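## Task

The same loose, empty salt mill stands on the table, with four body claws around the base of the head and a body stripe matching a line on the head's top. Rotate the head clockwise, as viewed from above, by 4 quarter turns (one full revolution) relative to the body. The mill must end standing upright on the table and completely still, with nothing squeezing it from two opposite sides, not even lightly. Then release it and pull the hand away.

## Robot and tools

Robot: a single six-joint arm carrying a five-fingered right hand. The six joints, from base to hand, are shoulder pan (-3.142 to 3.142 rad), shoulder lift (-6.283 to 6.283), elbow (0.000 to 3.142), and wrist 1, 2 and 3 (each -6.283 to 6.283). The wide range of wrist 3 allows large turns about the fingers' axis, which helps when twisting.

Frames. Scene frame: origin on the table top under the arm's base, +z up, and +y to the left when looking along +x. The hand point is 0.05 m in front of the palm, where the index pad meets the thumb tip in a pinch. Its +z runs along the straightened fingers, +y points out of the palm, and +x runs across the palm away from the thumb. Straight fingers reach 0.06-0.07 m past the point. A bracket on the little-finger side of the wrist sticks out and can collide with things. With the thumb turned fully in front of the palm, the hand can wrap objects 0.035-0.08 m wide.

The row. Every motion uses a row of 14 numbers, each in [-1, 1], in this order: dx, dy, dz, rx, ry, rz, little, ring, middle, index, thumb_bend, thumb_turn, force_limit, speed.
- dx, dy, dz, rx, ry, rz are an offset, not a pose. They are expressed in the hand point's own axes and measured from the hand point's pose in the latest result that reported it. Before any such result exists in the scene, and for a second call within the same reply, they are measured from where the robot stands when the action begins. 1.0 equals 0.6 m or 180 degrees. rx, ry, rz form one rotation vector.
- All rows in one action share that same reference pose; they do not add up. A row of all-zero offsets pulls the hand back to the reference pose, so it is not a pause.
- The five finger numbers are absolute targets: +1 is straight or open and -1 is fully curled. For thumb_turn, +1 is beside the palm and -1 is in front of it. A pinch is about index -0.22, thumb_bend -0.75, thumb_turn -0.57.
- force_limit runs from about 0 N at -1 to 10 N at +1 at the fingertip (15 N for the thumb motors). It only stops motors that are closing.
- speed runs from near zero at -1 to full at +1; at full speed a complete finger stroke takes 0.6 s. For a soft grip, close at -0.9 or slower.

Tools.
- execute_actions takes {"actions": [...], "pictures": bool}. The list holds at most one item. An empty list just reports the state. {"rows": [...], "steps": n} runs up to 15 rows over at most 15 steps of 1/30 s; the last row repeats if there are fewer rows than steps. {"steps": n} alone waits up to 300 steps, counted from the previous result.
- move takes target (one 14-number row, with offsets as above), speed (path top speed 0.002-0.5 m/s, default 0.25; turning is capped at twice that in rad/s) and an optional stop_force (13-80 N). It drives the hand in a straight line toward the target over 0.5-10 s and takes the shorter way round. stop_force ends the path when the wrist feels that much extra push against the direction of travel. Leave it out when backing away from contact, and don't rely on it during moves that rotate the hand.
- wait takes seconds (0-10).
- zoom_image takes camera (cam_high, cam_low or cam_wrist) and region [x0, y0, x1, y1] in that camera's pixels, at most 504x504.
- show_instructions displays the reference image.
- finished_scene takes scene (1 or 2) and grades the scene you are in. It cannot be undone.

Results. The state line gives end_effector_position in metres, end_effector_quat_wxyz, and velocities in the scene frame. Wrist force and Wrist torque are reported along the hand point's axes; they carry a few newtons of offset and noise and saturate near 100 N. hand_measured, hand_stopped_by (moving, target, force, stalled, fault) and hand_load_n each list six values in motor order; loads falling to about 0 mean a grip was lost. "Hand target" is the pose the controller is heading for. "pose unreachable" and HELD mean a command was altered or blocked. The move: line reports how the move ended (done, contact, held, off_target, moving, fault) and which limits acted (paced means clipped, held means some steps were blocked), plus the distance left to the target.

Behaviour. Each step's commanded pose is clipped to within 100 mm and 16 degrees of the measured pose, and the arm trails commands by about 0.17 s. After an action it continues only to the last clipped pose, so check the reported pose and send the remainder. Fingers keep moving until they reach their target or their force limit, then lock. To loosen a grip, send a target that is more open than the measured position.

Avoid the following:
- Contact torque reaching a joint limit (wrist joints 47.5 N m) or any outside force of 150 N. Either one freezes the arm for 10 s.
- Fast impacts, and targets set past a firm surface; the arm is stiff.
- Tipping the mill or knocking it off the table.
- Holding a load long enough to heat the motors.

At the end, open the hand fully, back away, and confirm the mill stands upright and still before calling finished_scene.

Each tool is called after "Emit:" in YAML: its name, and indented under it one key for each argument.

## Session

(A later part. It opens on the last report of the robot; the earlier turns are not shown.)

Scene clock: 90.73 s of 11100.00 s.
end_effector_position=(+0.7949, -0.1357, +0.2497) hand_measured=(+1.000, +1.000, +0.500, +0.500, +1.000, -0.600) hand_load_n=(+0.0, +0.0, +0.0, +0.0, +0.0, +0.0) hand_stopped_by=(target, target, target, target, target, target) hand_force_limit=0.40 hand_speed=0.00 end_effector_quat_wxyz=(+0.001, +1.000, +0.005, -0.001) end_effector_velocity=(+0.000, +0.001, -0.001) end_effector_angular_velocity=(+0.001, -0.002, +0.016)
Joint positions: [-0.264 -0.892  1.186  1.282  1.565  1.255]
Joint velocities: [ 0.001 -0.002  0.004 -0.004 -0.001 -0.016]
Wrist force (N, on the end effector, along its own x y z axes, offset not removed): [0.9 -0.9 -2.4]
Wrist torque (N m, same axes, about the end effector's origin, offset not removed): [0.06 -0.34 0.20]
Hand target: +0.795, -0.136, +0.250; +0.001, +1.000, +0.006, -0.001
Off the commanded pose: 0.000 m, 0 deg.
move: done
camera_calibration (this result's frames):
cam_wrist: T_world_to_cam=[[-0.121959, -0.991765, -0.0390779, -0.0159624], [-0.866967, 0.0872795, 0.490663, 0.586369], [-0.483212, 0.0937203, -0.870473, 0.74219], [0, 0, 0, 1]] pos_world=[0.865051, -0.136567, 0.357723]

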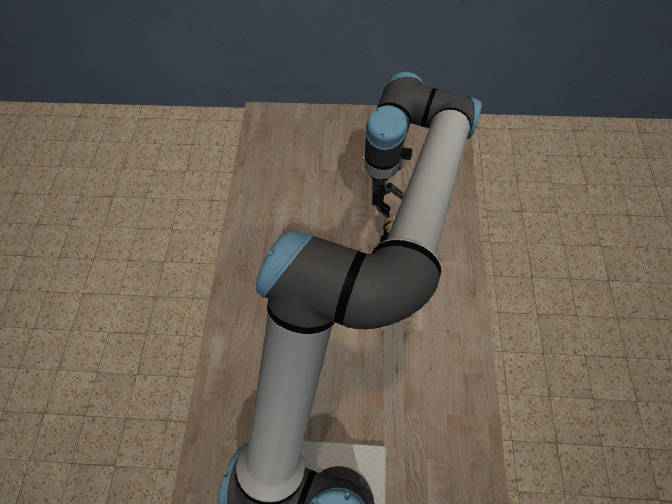

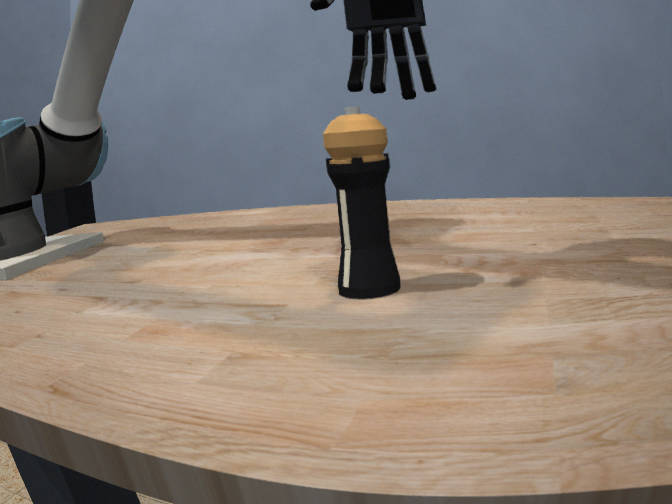

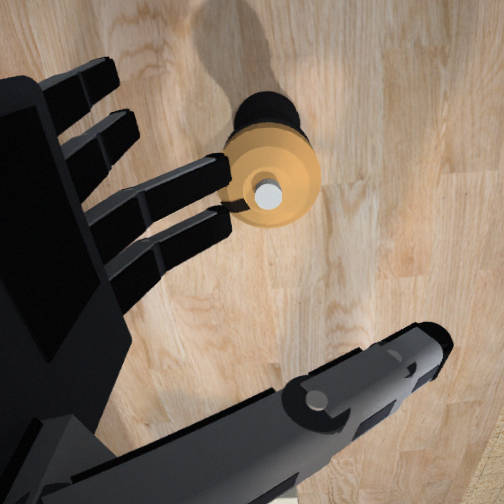

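Emit:
move:
  target: [-0.0042,-0.0015,0,0,0,-0.333,1,1,0.5,0.5,1,-0.6,0.4,0]
  speed: 0.5

Emit:
move:
  target: [0,0,0.095,0.3056,0,0,1,1,0.4,0.4,0.7,-0.6,0.4,0]
  speed: 0.3

Emit:
move:
  target: [0,0.0273,0.0191,0,0,0,1,1,0.4,0.4,0.7,-0.6,0.4,0]
  speed: 0.04

Emit:
execute_actions:
  actions:
    - {"rows":[[0,0,0,0,0,0,1,1,0,0,0,-0.6,-0.85,-0.85]],"steps":15}
  pictures: false

Emit:
wait:
  seconds: 3

Emit:
zoom_image:
  camera: "cam_low"
  region: [250, 50, 500, 300]

Scene clock: 94.43 s of 11100.00 s.
end_effector_position=(+0.7924, -0.1349, +0.2497) hand_measured=(+1.000, +1.000, +0.500, +0.500, +1.000, -0.600) hand_load_n=(+0.0, +0.0, +0.0, +0.0, +0.0, +0.0) hand_stopped_by=(target, target, target, target, target, target) hand_force_limit=0.40 hand_speed=0.00 end_effector_quat_wxyz=(+0.001, +0.864, +0.503, -0.002) end_effector_velocity=(-0.000, +0.000, -0.001) end_effector_angular_velocity=(+0.002, +0.000, +0.014)
Joint positions: [-0.296 -1.006  1.376  1.207  1.566  0.178]
Joint velocities: [-0.001 -0.001  0.003 -0.001 -0.002 -0.016]
Wrist force (N, on the end effector, along its own x y z axes, offset not removed): [0.2 0.9 -2.0]
Wrist torque (N m, same axes, about the end effector's origin, offset not removed): [0.35 -0.37 0.30]
Hand target: +0.792, -0.135, +0.250; +0.001, +0.864, +0.504, -0.002
Off the commanded pose: 0.000 m, 0 deg.
move: done
camera_calibration (this result's frames):
cam_wrist: T_world_to_cam=[[0.795974, -0.60384, -0.0424707, -0.689701], [-0.509315, -0.705985, 0.492121, 0.193367], [-0.327146, -0.370084, -0.86949, 0.554374], [0, 0, 0, 1]] pos_world=[0.82883, -0.0747899, 0.357571]

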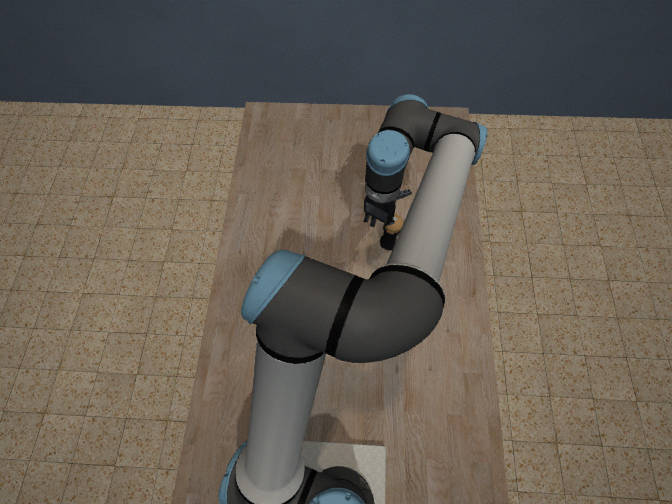

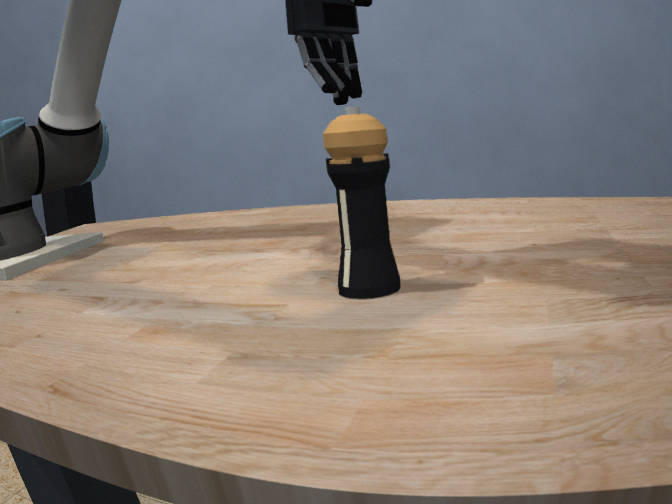

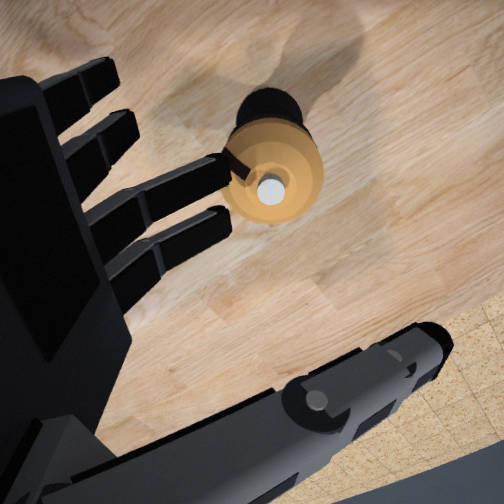

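Scene clock: 96.63 s of 11100.00 s.
end_effector_position=(+0.7926, -0.1353, +0.1932) hand_measured=(+1.000, +1.000, +0.400, +0.400, +0.700, -0.600) hand_load_n=(+0.0, +0.0, +0.0, +0.0, +0.0, +0.0) hand_stopped_by=(target, target, target, target, target, target) hand_force_limit=0.40 hand_speed=0.00 end_effector_quat_wxyz=(-0.397, +0.768, +0.445, -0.234) end_effector_velocity=(+0.000, +0.000, +0.001) end_effector_angular_velocity=(+0.006, +0.010, +0.002)
Joint positions: [-0.34  -0.556  0.973  2.113  1.459  0.076]
Joint velocities: [ 0.001  0.004 -0.004  0.012  0.    -0.002]
Wrist force (N, on the end effector, along its own x y z axes, offset not removed): [-1.4 0.6 -2.1]
Wrist torque (N m, same axes, about the end effector's origin, offset not removed): [0.24 0.02 0.09]
Hand target: +0.793, -0.135, +0.193; -0.398, +0.767, +0.445, -0.234
Off the commanded pose: 0.001 m, 0 deg.
move: done
camera_calibration (this result's frames):
cam_wrist: T_world_to_cam=[[0.39733, -0.382674, -0.83408, -0.193667], [-0.127761, -0.923121, 0.362665, -0.0857758], [-0.908739, -0.0375348, -0.415674, 0.923456], [0, 0, 0, 1]] pos_world=[0.905171, -0.118631, 0.253431]

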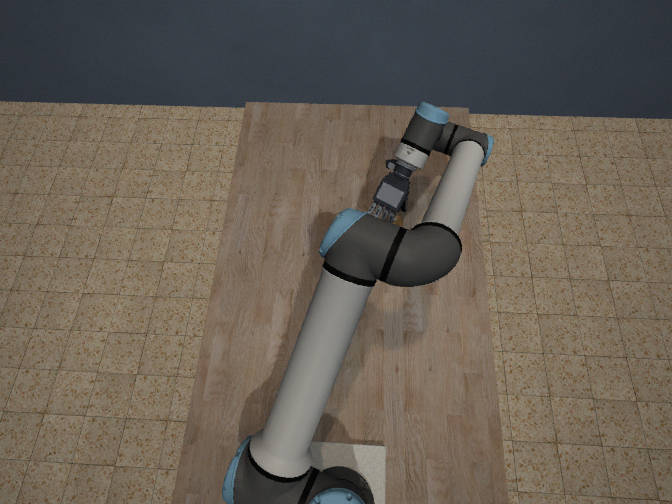

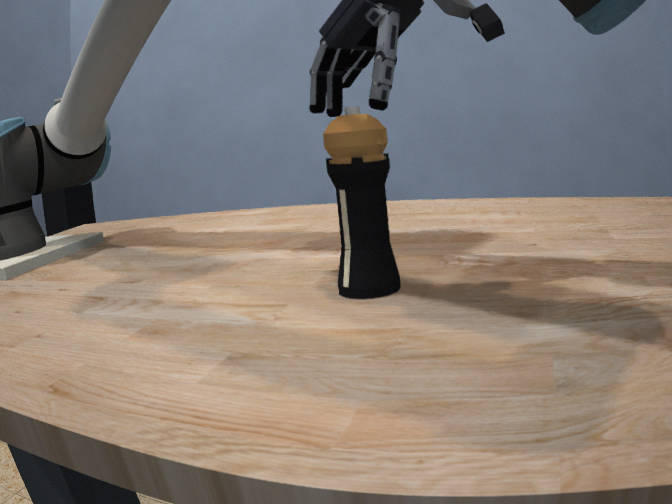

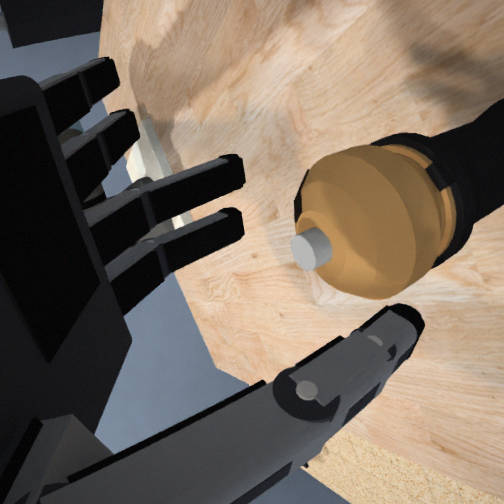

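Scene clock: 97.53 s of 11100.00 s.
end_effector_position=(+0.7926, -0.1354, +0.1735) hand_measured=(+1.000, +1.000, +0.400, +0.400, +0.700, -0.600) hand_load_n=(+0.0, +0.0, +0.0, +0.0, +0.0, +0.0) hand_stopped_by=(target, target, target, target, target, target) hand_force_limit=0.40 hand_speed=0.00 end_effector_quat_wxyz=(-0.397, +0.768, +0.445, -0.234) end_effector_velocity=(+0.001, +0.000, -0.002) end_effector_angular_velocity=(-0.001, -0.003, +0.000)
Joint positions: [-0.34  -0.54   0.979  2.092  1.459  0.076]
Joint velocities: [ 0.     0.002 -0.001 -0.004 -0.001 -0.   ]
Wrist force (N, on the end effector, along its own x y z axes, offset not removed): [0.4 -2.0 -3.1]
Wrist torque (N m, same axes, about the end effector's origin, offset not removed): [-0.17 -0.29 0.06]
Hand target: +0.793, -0.135, +0.173; -0.397, +0.768, +0.445, -0.234
Off the commanded pose: 0.000 m, 0 deg.
move: done
camera_calibration (this result's frames):
cam_wrist: T_world_to_cam=[[0.397299, -0.3827, -0.834083, -0.210083], [-0.127824, -0.923112, 0.362663, -0.0787647], [-0.908743, -0.0374698, -0.41567, 0.915296], [0, 0, 0, 1]] pos_world=[0.905166, -0.118812, 0.2338]

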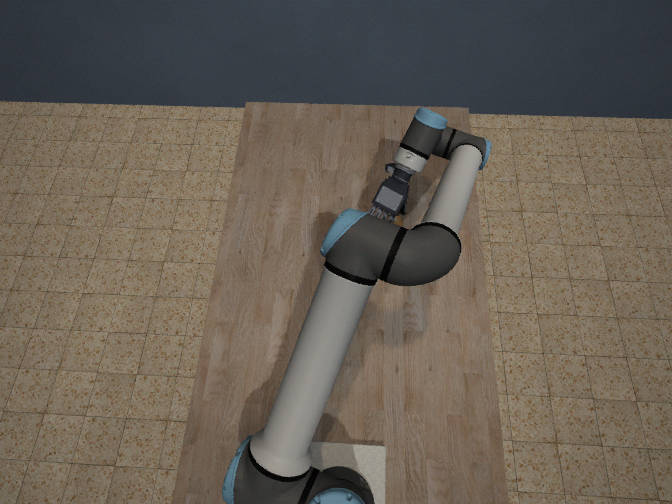

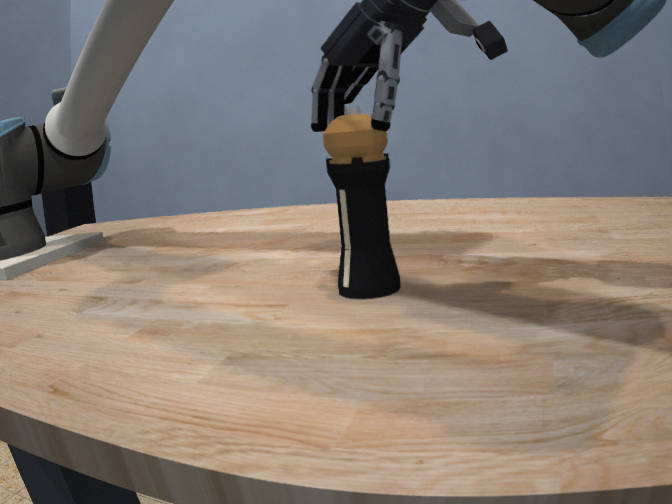

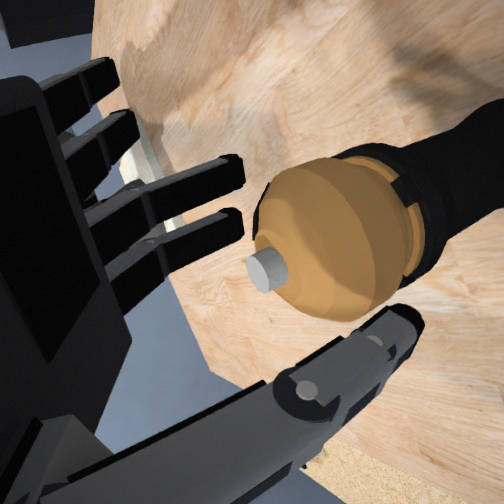

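Scene clock: 98.03 s of 11100.00 s.
end_effector_position=(+0.7926, -0.1354, +0.1734) hand_measured=(+1.000, +1.000, +0.300, +0.300, +0.638, -0.600) hand_load_n=(+0.0, +0.0, +0.0, +0.0, +0.0, +0.0) hand_stopped_by=(target, target, moving, moving, moving, target) hand_force_limit=-0.85 hand_speed=-0.85 end_effector_quat_wxyz=(-0.397, +0.768, +0.445, -0.234) end_effector_velocity=(-0.000, +0.000, -0.001) end_effector_angular_velocity=(+0.001, +0.001, +0.001)
Joint positions: [-0.34  -0.54   0.979  2.092  1.459  0.076]
Joint velocities: [ 0.     0.001  0.001 -0.001 -0.    -0.001]
Wrist force (N, on the end effector, along its own x y z axes, offset not removed): [-2.6 -0.5 -2.7]
Wrist torque (N m, same axes, about the end effector's origin, offset not removed): [0.21 0.14 0.05]
Hand target: +0.793, -0.135, +0.174; -0.397, +0.768, +0.445, -0.234
Off the commanded pose: 0.000 m, 0 deg.
Steps of this call (steps 1 to 15: all 15 steps of this action). Readings (end_effector_position | what the end effector reports):
1: (+0.7926, -0.1354, +0.1735) | hand_measured=(+1.000, +1.000, +0.400, +0.400, +0.700, -0.600) hand_load_n=(+0.0, +0.0, +0.0, +0.0, +0.0, +0.0) hand_stopped_by=(target, target, moving, moving, moving, target) hand_force_limit=-0.85 hand_speed=-0.85
2: (+0.7926, -0.1354, +0.1734) | hand_measured=(+1.000, +1.000, +0.400, +0.400, +0.700, -0.600) hand_load_n=(+0.0, +0.0, +0.0, +0.0, +0.0, +0.0) hand_stopped_by=(target, target, moving, moving, moving, target) hand_force_limit=-0.85 hand_speed=-0.85
4: (+0.7926, -0.1354, +0.1734) | hand_measured=(+1.000, +1.000, +0.392, +0.392, +0.696, -0.600) hand_load_n=(+0.0, +0.0, +0.0, +0.0, +0.0, +0.0) hand_stopped_by=(target, target, moving, moving, moving, target) hand_force_limit=-0.85 hand_speed=-0.85
8: (+0.7926, -0.1354, +0.1734) | hand_measured=(+1.000, +1.000, +0.360, +0.360, +0.674, -0.600) hand_load_n=(+0.0, +0.0, +0.0, +0.0, +0.0, +0.0) hand_stopped_by=(target, target, moving, moving, moving, target) hand_force_limit=-0.85 hand_speed=-0.85
15: the state above

Scene clock: 101.03 s of 11100.00 s.
end_effector_position=(+0.7926, -0.1354, +0.1735) hand_measured=(+1.000, +1.000, +0.194, +0.202, +0.356, -0.600) hand_load_n=(+0.0, +0.0, +2.0, +0.5, +1.5, +0.0) hand_stopped_by=(target, target, force, force, force, target) hand_force_limit=-0.85 hand_speed=-0.85 end_effector_quat_wxyz=(-0.397, +0.768, +0.445, -0.234) end_effector_velocity=(-0.000, +0.001, -0.002) end_effector_angular_velocity=(+0.001, +0.003, +0.000)
Joint positions: [-0.34  -0.54   0.979  2.092  1.459  0.076]
Joint velocities: [ 0.001  0.002  0.001 -0.001  0.     0.001]
Wrist force (N, on the end effector, along its own x y z axes, offset not removed): [-1.9 -1.7 -2.9]
Wrist torque (N m, same axes, about the end effector's origin, offset not removed): [0.07 0.18 -0.08]
Hand target: +0.793, -0.135, +0.174; -0.397, +0.768, +0.445, -0.234
Off the commanded pose: 0.000 m, 0 deg.
Steps of this call (steps 1 to 90: nothing new was sent). Readings (end_effector_position | what the end effector reports):
1: (+0.7926, -0.1354, +0.1734) | hand_measured=(+1.000, +1.000, +0.292, +0.292, +0.632, -0.600) hand_load_n=(+0.0, +0.0, +0.0, +0.0, +0.0, +0.0) hand_stopped_by=(target, target, moving, moving, moving, target) hand_force_limit=-0.85 hand_speed=-0.85
2: (+0.7926, -0.1354, +0.1734) | hand_measured=(+1.000, +1.000, +0.284, +0.284, +0.626, -0.600) hand_load_n=(+0.0, +0.0, +0.0, +0.0, +0.0, +0.0) hand_stopped_by=(target, target, moving, moving, moving, target) hand_force_limit=-0.85 hand_speed=-0.85
4: (+0.7926, -0.1354, +0.1734) | hand_measured=(+1.000, +1.000, +0.268, +0.268, +0.616, -0.600) hand_load_n=(+0.0, +0.0, +0.0, +0.0, +0.0, +0.0) hand_stopped_by=(target, target, moving, moving, moving, target) hand_force_limit=-0.85 hand_speed=-0.85
8: (+0.7926, -0.1354, +0.1735) | hand_measured=(+1.000, +1.000, +0.234, +0.234, +0.596, -0.600) hand_load_n=(+0.0, +0.0, +0.0, +0.0, +0.0, +0.0) hand_stopped_by=(target, target, moving, moving, moving, target) hand_force_limit=-0.85 hand_speed=-0.85
90: the state above
camera_calibration (this result's frames):
cam_wrist: T_world_to_cam=[[0.397299, -0.3827, -0.834083, -0.210082], [-0.127834, -0.923113, 0.362658, -0.0787539], [-0.908742, -0.0374594, -0.415673, 0.915298], [0, 0, 0, 1]] pos_world=[0.905168, -0.11881, 0.2338]

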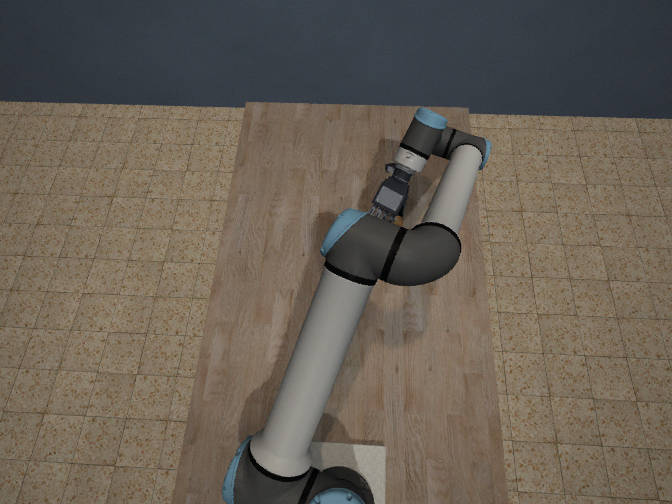

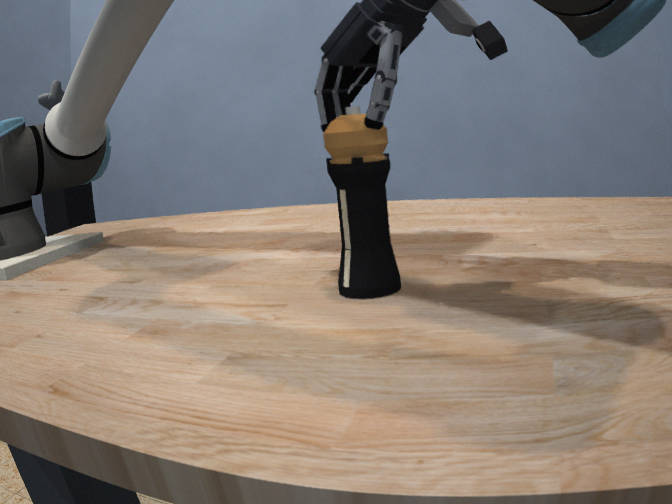

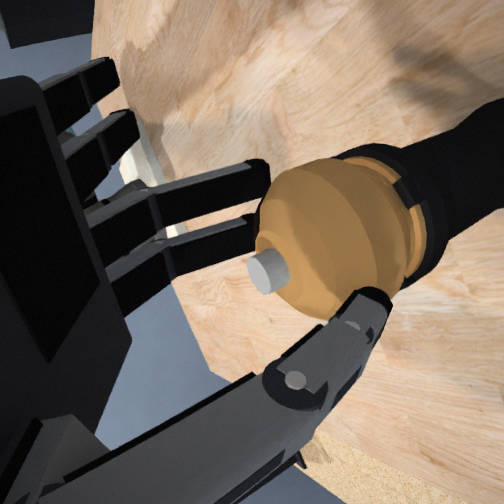

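Region (250, 50, 500, 300) of cam_low's 672x504 image, scaled by 2.016, with more detail than that image has.

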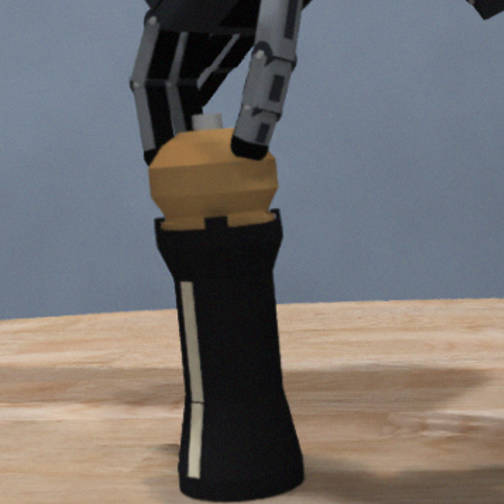

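Emit:
execute_actions:
  actions:
    - {"rows":[[0,0,0,0,0,0,1,1,-0.1,-0.1,-0.1,-0.6,0.0,-0.9]],"steps":15}
  pictures: false

Emit:
move:
  target: [0,0.0055,0.0038,0,0,0,1,1,-0.1,-0.1,-0.1,-0.6,0.0,-0.9]
  speed: 0.002
  stop_force: 20

Scene clock: 102.47 s of 11100.00 s.
end_effector_position=(+0.7926, -0.1354, +0.1736) hand_measured=(+1.000, +1.000, +0.168, +0.176, +0.350, -0.600) hand_load_n=(+0.0, +0.0, +5.5, +5.5, +7.5, +1.0) hand_stopped_by=(target, target, force, force, force, target) hand_force_limit=0.00 hand_speed=-0.90 end_effector_quat_wxyz=(-0.397, +0.768, +0.445, -0.234) end_effector_velocity=(+0.001, +0.002, +0.002) end_effector_angular_velocity=(-0.001, -0.002, +0.001)
Joint positions: [-0.34  -0.54   0.979  2.092  1.459  0.076]
Joint velocities: [ 0.002 -0.002 -0.001  0.001 -0.001  0.001]
Wrist force (N, on the end effector, along its own x y z axes, offset not removed): [0.5 -7.0 -4.6]
Wrist torque (N m, same axes, about the end effector's origin, offset not removed): [0.35 -0.13 0.19]
Hand target: +0.793, -0.135, +0.174; -0.397, +0.768, +0.445, -0.234
Off the commanded pose: 0.000 m, 0 deg.
Steps of this call (steps 1 to 28: nothing new was sent; steps 29 to 43: all 15 steps of this action). Readings (end_effector_position | what the end effector reports):
29: (+0.7926, -0.1354, +0.1735) | hand_measured=(+1.000, +1.000, +0.194, +0.202, +0.356, -0.600) hand_load_n=(+0.0, +0.0, +2.0, +0.5, +1.5, +0.0) hand_stopped_by=(target, target, moving, moving, moving, target) hand_force_limit=0.00 hand_speed=-0.90
30: (+0.7926, -0.1354, +0.1735) | hand_measured=(+1.000, +1.000, +0.194, +0.202, +0.356, -0.600) hand_load_n=(+0.0, +0.0, +2.0, +0.5, +1.5, +0.0) hand_stopped_by=(target, target, moving, moving, moving, target) hand_force_limit=0.00 hand_speed=-0.90
32: (+0.7926, -0.1354, +0.1735) | hand_measured=(+1.000, +1.000, +0.188, +0.196, +0.354, -0.600) hand_load_n=(+0.0, +0.0, +2.5, +1.5, +2.5, +0.0) hand_stopped_by=(target, target, moving, moving, moving, target) hand_force_limit=0.00 hand_speed=-0.90
36: (+0.7926, -0.1354, +0.1736) | hand_measured=(+1.000, +1.000, +0.166, +0.176, +0.346, -0.600) hand_load_n=(+0.0, +0.0, +5.5, +6.0, +8.5, +1.0) hand_stopped_by=(target, target, force, force, force, target) hand_force_limit=0.00 hand_speed=-0.90
43: the state above

Scene clock: 103.63 s of 11100.00 s.
end_effector_position=(+0.7926, -0.1354, +0.1725) hand_measured=(+1.000, +1.000, +0.168, +0.176, +0.350, -0.600) hand_load_n=(+0.0, +0.0, +7.0, +10.0, +6.5, +1.0) hand_stopped_by=(target, target, force, force, force, target) hand_force_limit=0.00 hand_speed=-0.90 end_effector_quat_wxyz=(-0.397, +0.768, +0.445, -0.234) end_effector_velocity=(+0.000, -0.002, +0.001) end_effector_angular_velocity=(-0.001, -0.002, -0.002)
Joint positions: [-0.34  -0.539  0.979  2.091  1.459  0.076]
Joint velocities: [-0.002 -0.001 -0.001 -0.    -0.     0.   ]
Wrist force (N, on the end effector, along its own x y z axes, offset not removed): [2.5 -30.4 -15.7]
Wrist torque (N m, same axes, about the end effector's origin, offset not removed): [0.25 -0.05 0.07]
Hand target: +0.793, -0.135, +0.173; -0.397, +0.768, +0.445, -0.234
Off the commanded pose: 0.003 m, 0 deg.
move: contact
camera_calibration (this result's frames):
cam_wrist: T_world_to_cam=[[0.397357, -0.38273, -0.834042, -0.21105], [-0.127863, -0.9231, 0.362681, -0.0783558], [-0.908713, -0.0374707, -0.415737, 0.91485], [0, 0, 0, 1]] pos_world=[0.905179, -0.118825, 0.23273]

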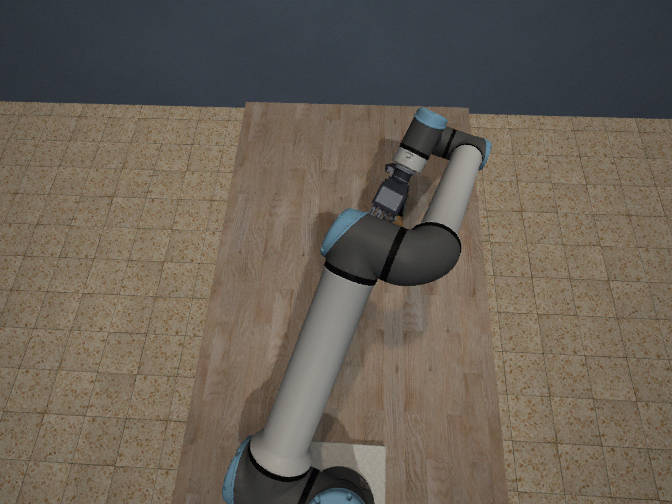

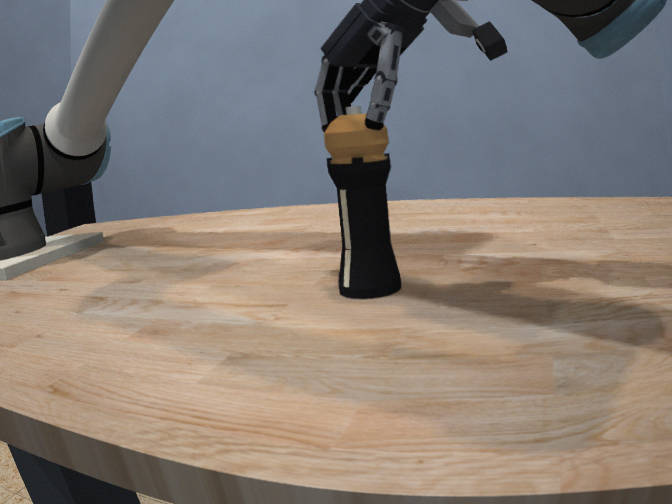

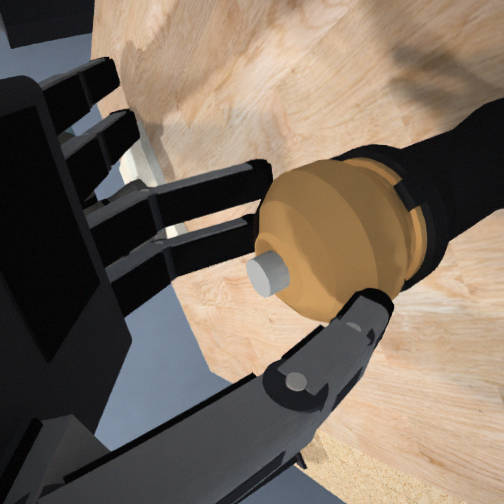

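Now ~30 N down. Turn 60°.

Emit:
move:
  target: [0,0.0003,0.0002,0.002,0.2727,0.1917,1,1,-0.1,-0.1,-0.1,-0.6,0.0,-0.9]
  speed: 0.15

Emit:
move:
  target: [0,0.0003,0.0002,0.002,0.2727,0.1917,1,1,-0.1,-0.1,-0.1,-0.6,0.0,-0.9]
  speed: 0.15

Scene clock: 108.23 s of 11100.00 s.
end_effector_position=(+0.7928, -0.1355, +0.1724) hand_measured=(+1.000, +1.000, +0.168, +0.176, +0.350, -0.600) hand_load_n=(+0.0, +0.0, +6.0, +7.5, +8.0, +0.0) hand_stopped_by=(target, target, force, force, force, target) hand_force_limit=0.00 hand_speed=-0.90 end_effector_quat_wxyz=(-0.462, +0.887, +0.002, -0.005) end_effector_velocity=(+0.000, -0.001, -0.002) end_effector_angular_velocity=(-0.003, -0.002, -0.016)
Joint positions: [-0.527 -0.685  1.228  1.705  0.811  0.717]
Joint velocities: [-0.003 -0.003  0.005 -0.016 -0.007  0.015]
Wrist force (N, on the end effector, along its own x y z axes, offset not removed): [0.7 -19.1 -15.9]
Wrist torque (N m, same axes, about the end effector's origin, offset not removed): [0.00 -0.34 0.03]
Hand target: +0.793, -0.135, +0.172; -0.462, +0.887, +0.001, -0.004
Off the commanded pose: 0.000 m, 0 deg.
move: done
camera_calibration (this result's frames):
cam_wrist: T_world_to_cam=[[-0.132192, -0.534183, -0.834969, 0.188283], [-0.86221, -0.353593, 0.36272, 0.580968], [-0.488998, 0.767868, -0.413836, 0.690986], [0, 0, 0, 1]] pos_world=[0.863697, -0.224582, 0.232437]

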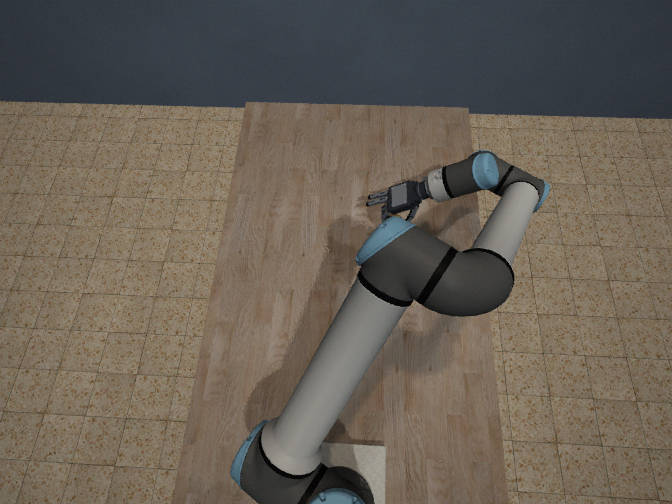

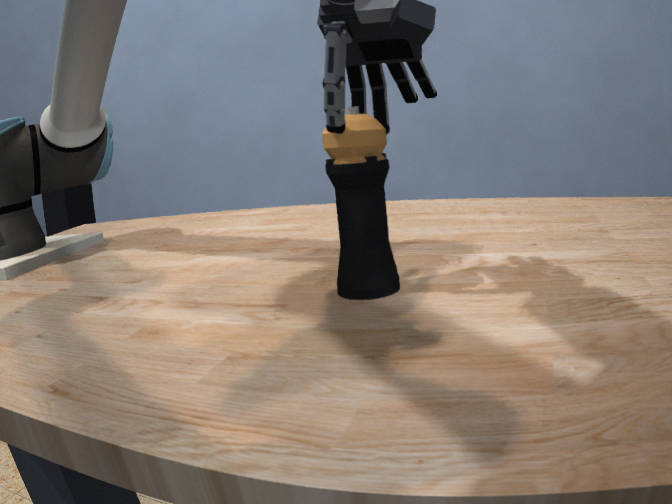

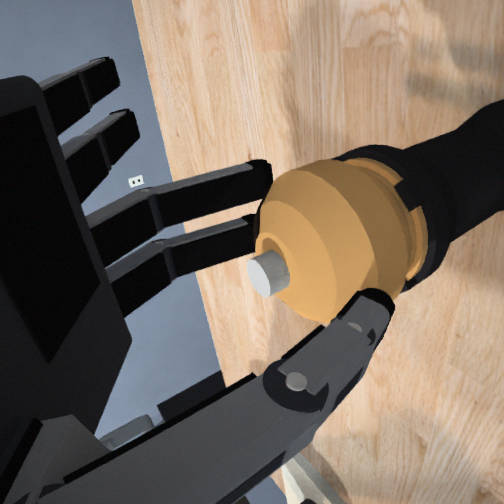

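Scene clock: 112.23 s of 11100.00 s.
end_effector_position=(+0.7925, -0.1352, +0.1721) hand_measured=(+1.000, +1.000, +0.168, +0.176, +0.350, -0.600) hand_load_n=(+0.0, +0.0, +6.0, +7.0, +8.5, -1.0) hand_stopped_by=(target, target, force, force, force, target) hand_force_limit=0.00 hand_speed=-0.90 end_effector_quat_wxyz=(-0.403, +0.770, -0.441, +0.225) end_effector_velocity=(-0.001, +0.001, -0.001) end_effector_angular_velocity=(-0.001, +0.001, -0.016)
Joint positions: [-0.589 -1.055  1.622  0.501  0.708  2.219]
Joint velocities: [ 0.002 -0.007  0.01  -0.02   0.009  0.024]
Wrist force (N, on the end effector, along its own x y z axes, offset not removed): [-0.6 -21.5 -15.5]
Wrist torque (N m, same axes, about the end effector's origin, offset not removed): [-0.03 -0.17 -0.07]
Hand target: +0.792, -0.135, +0.172; -0.403, +0.769, -0.442, +0.226
Off the commanded pose: 0.000 m, 0 deg.
move: done
camera_calibration (this result's frames):
cam_wrist: T_world_to_cam=[[-0.529494, -0.152682, -0.83446, 0.554501], [-0.738835, 0.566356, 0.36519, 0.607132], [0.416844, 0.809894, -0.41269, -0.0218275], [0, 0, 0, 1]] pos_world=[0.751274, -0.241513, 0.231982]

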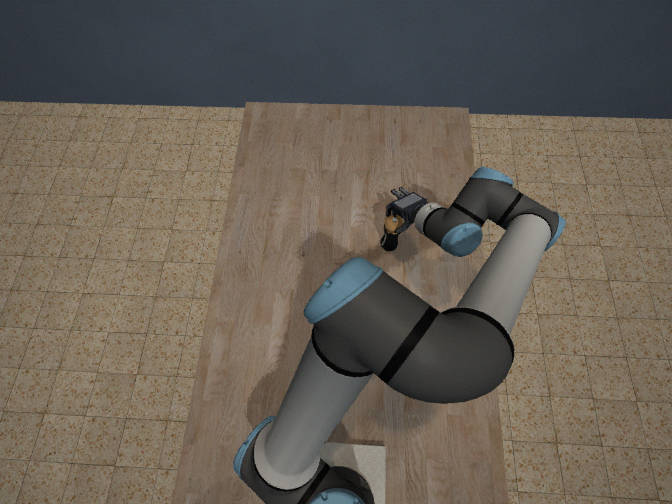

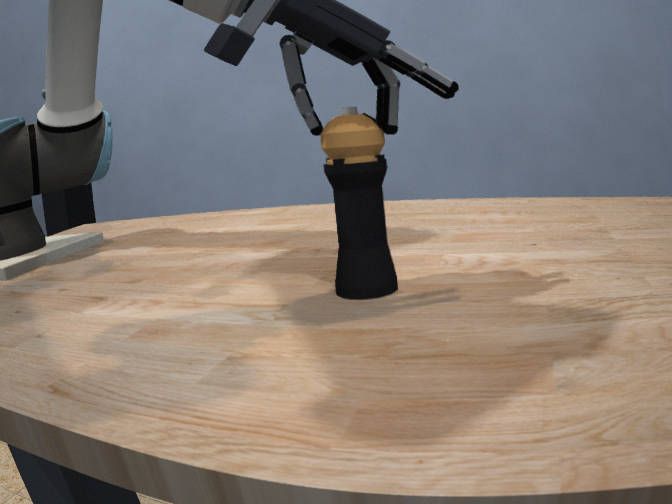

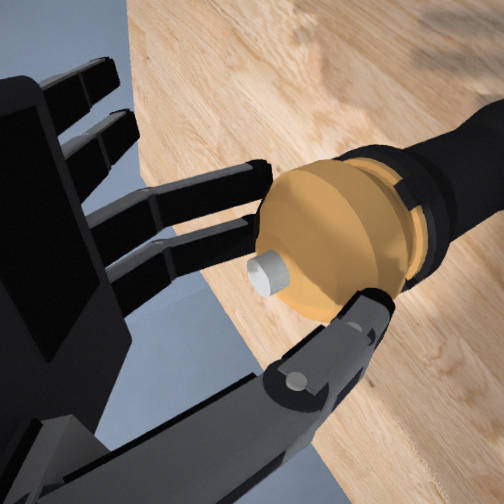

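Emit:
move:
  target: [0,-0.0011,-0.0008,0,0,0,1,1,-0.1,-0.1,-0.1,-0.6,0.0,-0.9]
  speed: 0.004

Emit:
move:
  target: [0,0,0,0.0015,0.1365,0.0957,1,1,-0.1,-0.1,-0.1,-0.6,0.0,-0.9]
  speed: 0.15

Scene clock: 114.20 s of 11100.00 s.
end_effector_position=(+0.7925, -0.1352, +0.1728) hand_measured=(+1.000, +1.000, +0.168, +0.176, +0.350, -0.600) hand_load_n=(+0.0, +0.0, +5.0, +6.0, +9.0, +0.0) hand_stopped_by=(target, target, force, force, force, target) hand_force_limit=0.00 hand_speed=-0.90 end_effector_quat_wxyz=(-0.403, +0.770, -0.441, +0.225) end_effector_velocity=(+0.000, -0.001, -0.000) end_effector_angular_velocity=(+0.000, +0.000, +0.001)
Joint positions: [-0.589 -1.055  1.622  0.502  0.708  2.219]
Joint velocities: [-0.001  0.002 -0.002  0.002 -0.001 -0.002]
Wrist force (N, on the end effector, along its own x y z axes, offset not removed): [2.0 -3.8 -5.0]
Wrist torque (N m, same axes, about the end effector's origin, offset not removed): [0.10 -0.40 0.26]
Hand target: +0.792, -0.135, +0.173; -0.403, +0.770, -0.441, +0.225
Off the commanded pose: 0.000 m, 0 deg.
move: done
camera_calibration (this result's frames):
cam_wrist: T_world_to_cam=[[-0.52956, -0.152667, -0.834422, 0.555142], [-0.738764, 0.566431, 0.365217, 0.606767], [0.416886, 0.809845, -0.412744, -0.0216164], [0, 0, 0, 1]] pos_world=[0.75125, -0.241434, 0.232699]

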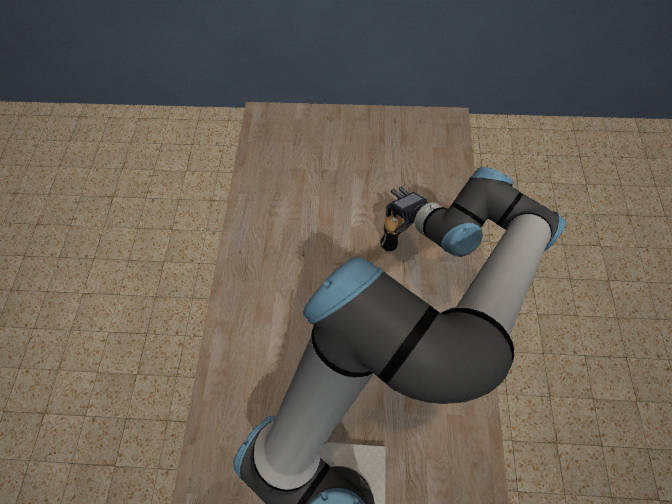

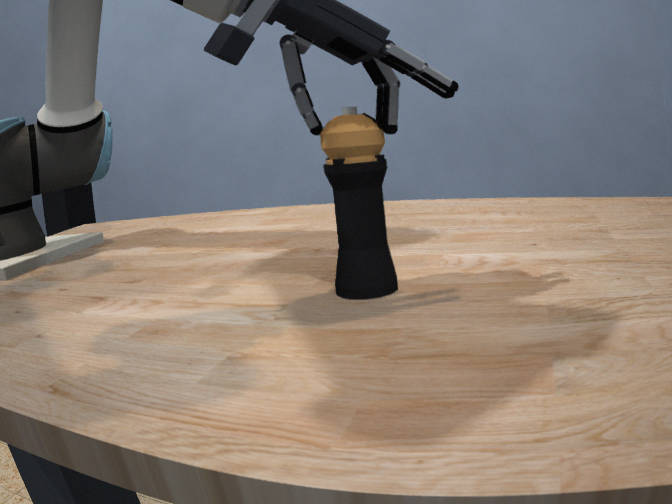

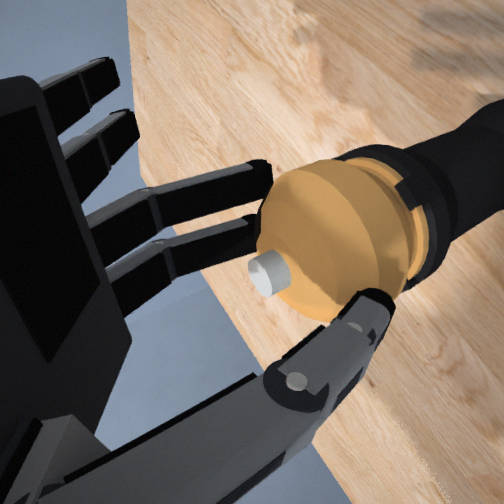

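Scene clock: 116.43 s of 11100.00 s.
end_effector_position=(+0.7925, -0.1351, +0.1726) hand_measured=(+1.000, +1.000, +0.168, +0.176, +0.350, -0.600) hand_load_n=(+0.0, +0.0, +5.0, +4.5, +8.0, +0.0) hand_stopped_by=(target, target, force, force, force, target) hand_force_limit=0.00 hand_speed=-0.90 end_effector_quat_wxyz=(-0.332, +0.630, -0.624, +0.321) end_effector_velocity=(-0.000, +0.001, +0.000) end_effector_angular_velocity=(-0.001, +0.001, -0.016)
Joint positions: [-0.514 -1.223  1.806  0.116  1.102  2.802]
Joint velocities: [ 0.005 -0.004  0.004 -0.006  0.017  0.014]
Wrist force (N, on the end effector, along its own x y z axes, offset not removed): [-1.9 -9.5 -8.1]
Wrist torque (N m, same axes, about the end effector's origin, offset not removed): [-0.14 -0.04 -0.11]
Hand target: +0.792, -0.135, +0.173; -0.332, +0.629, -0.625, +0.322
Off the commanded pose: 0.000 m, 0 deg.
move: done
camera_calibration (this result's frames):
cam_wrist: T_world_to_cam=[[-0.535137, 0.131569, -0.834457, 0.59779], [-0.358718, 0.858924, 0.365472, 0.345125], [0.76482, 0.494913, -0.412446, -0.340087], [0, 0, 0, 1]] pos_world=[0.703807, -0.206774, 0.232429]

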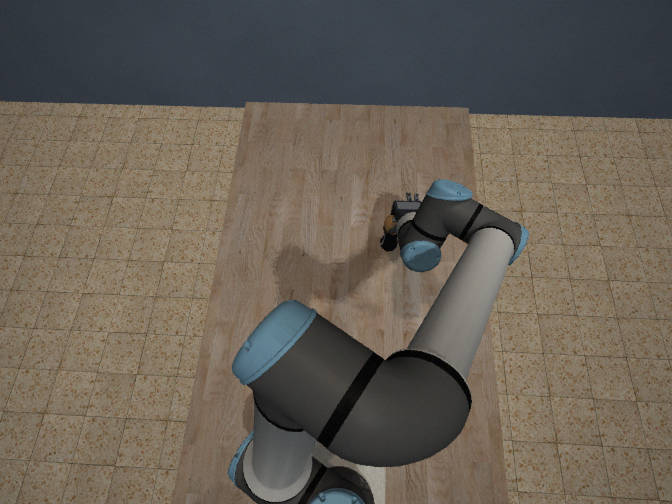

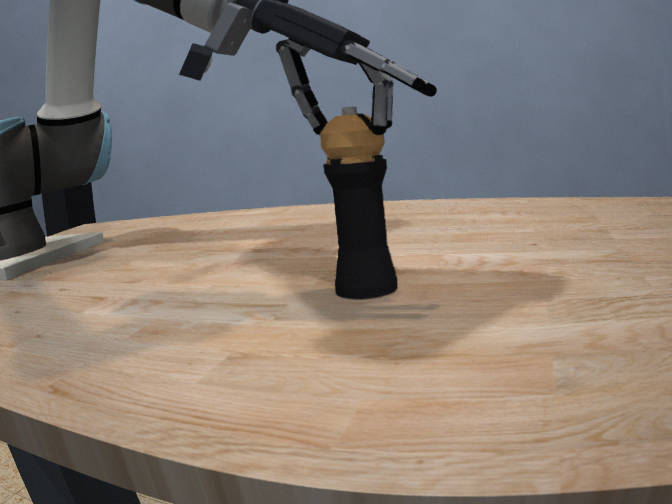

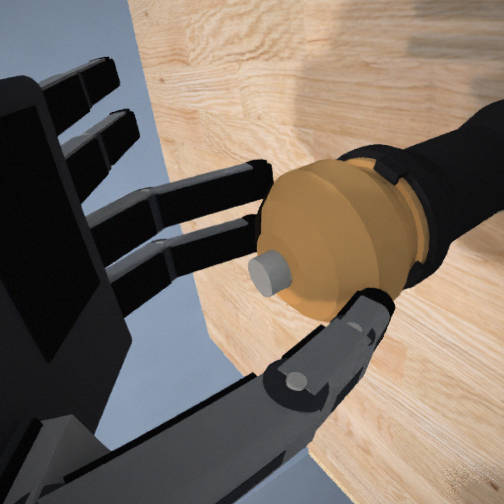

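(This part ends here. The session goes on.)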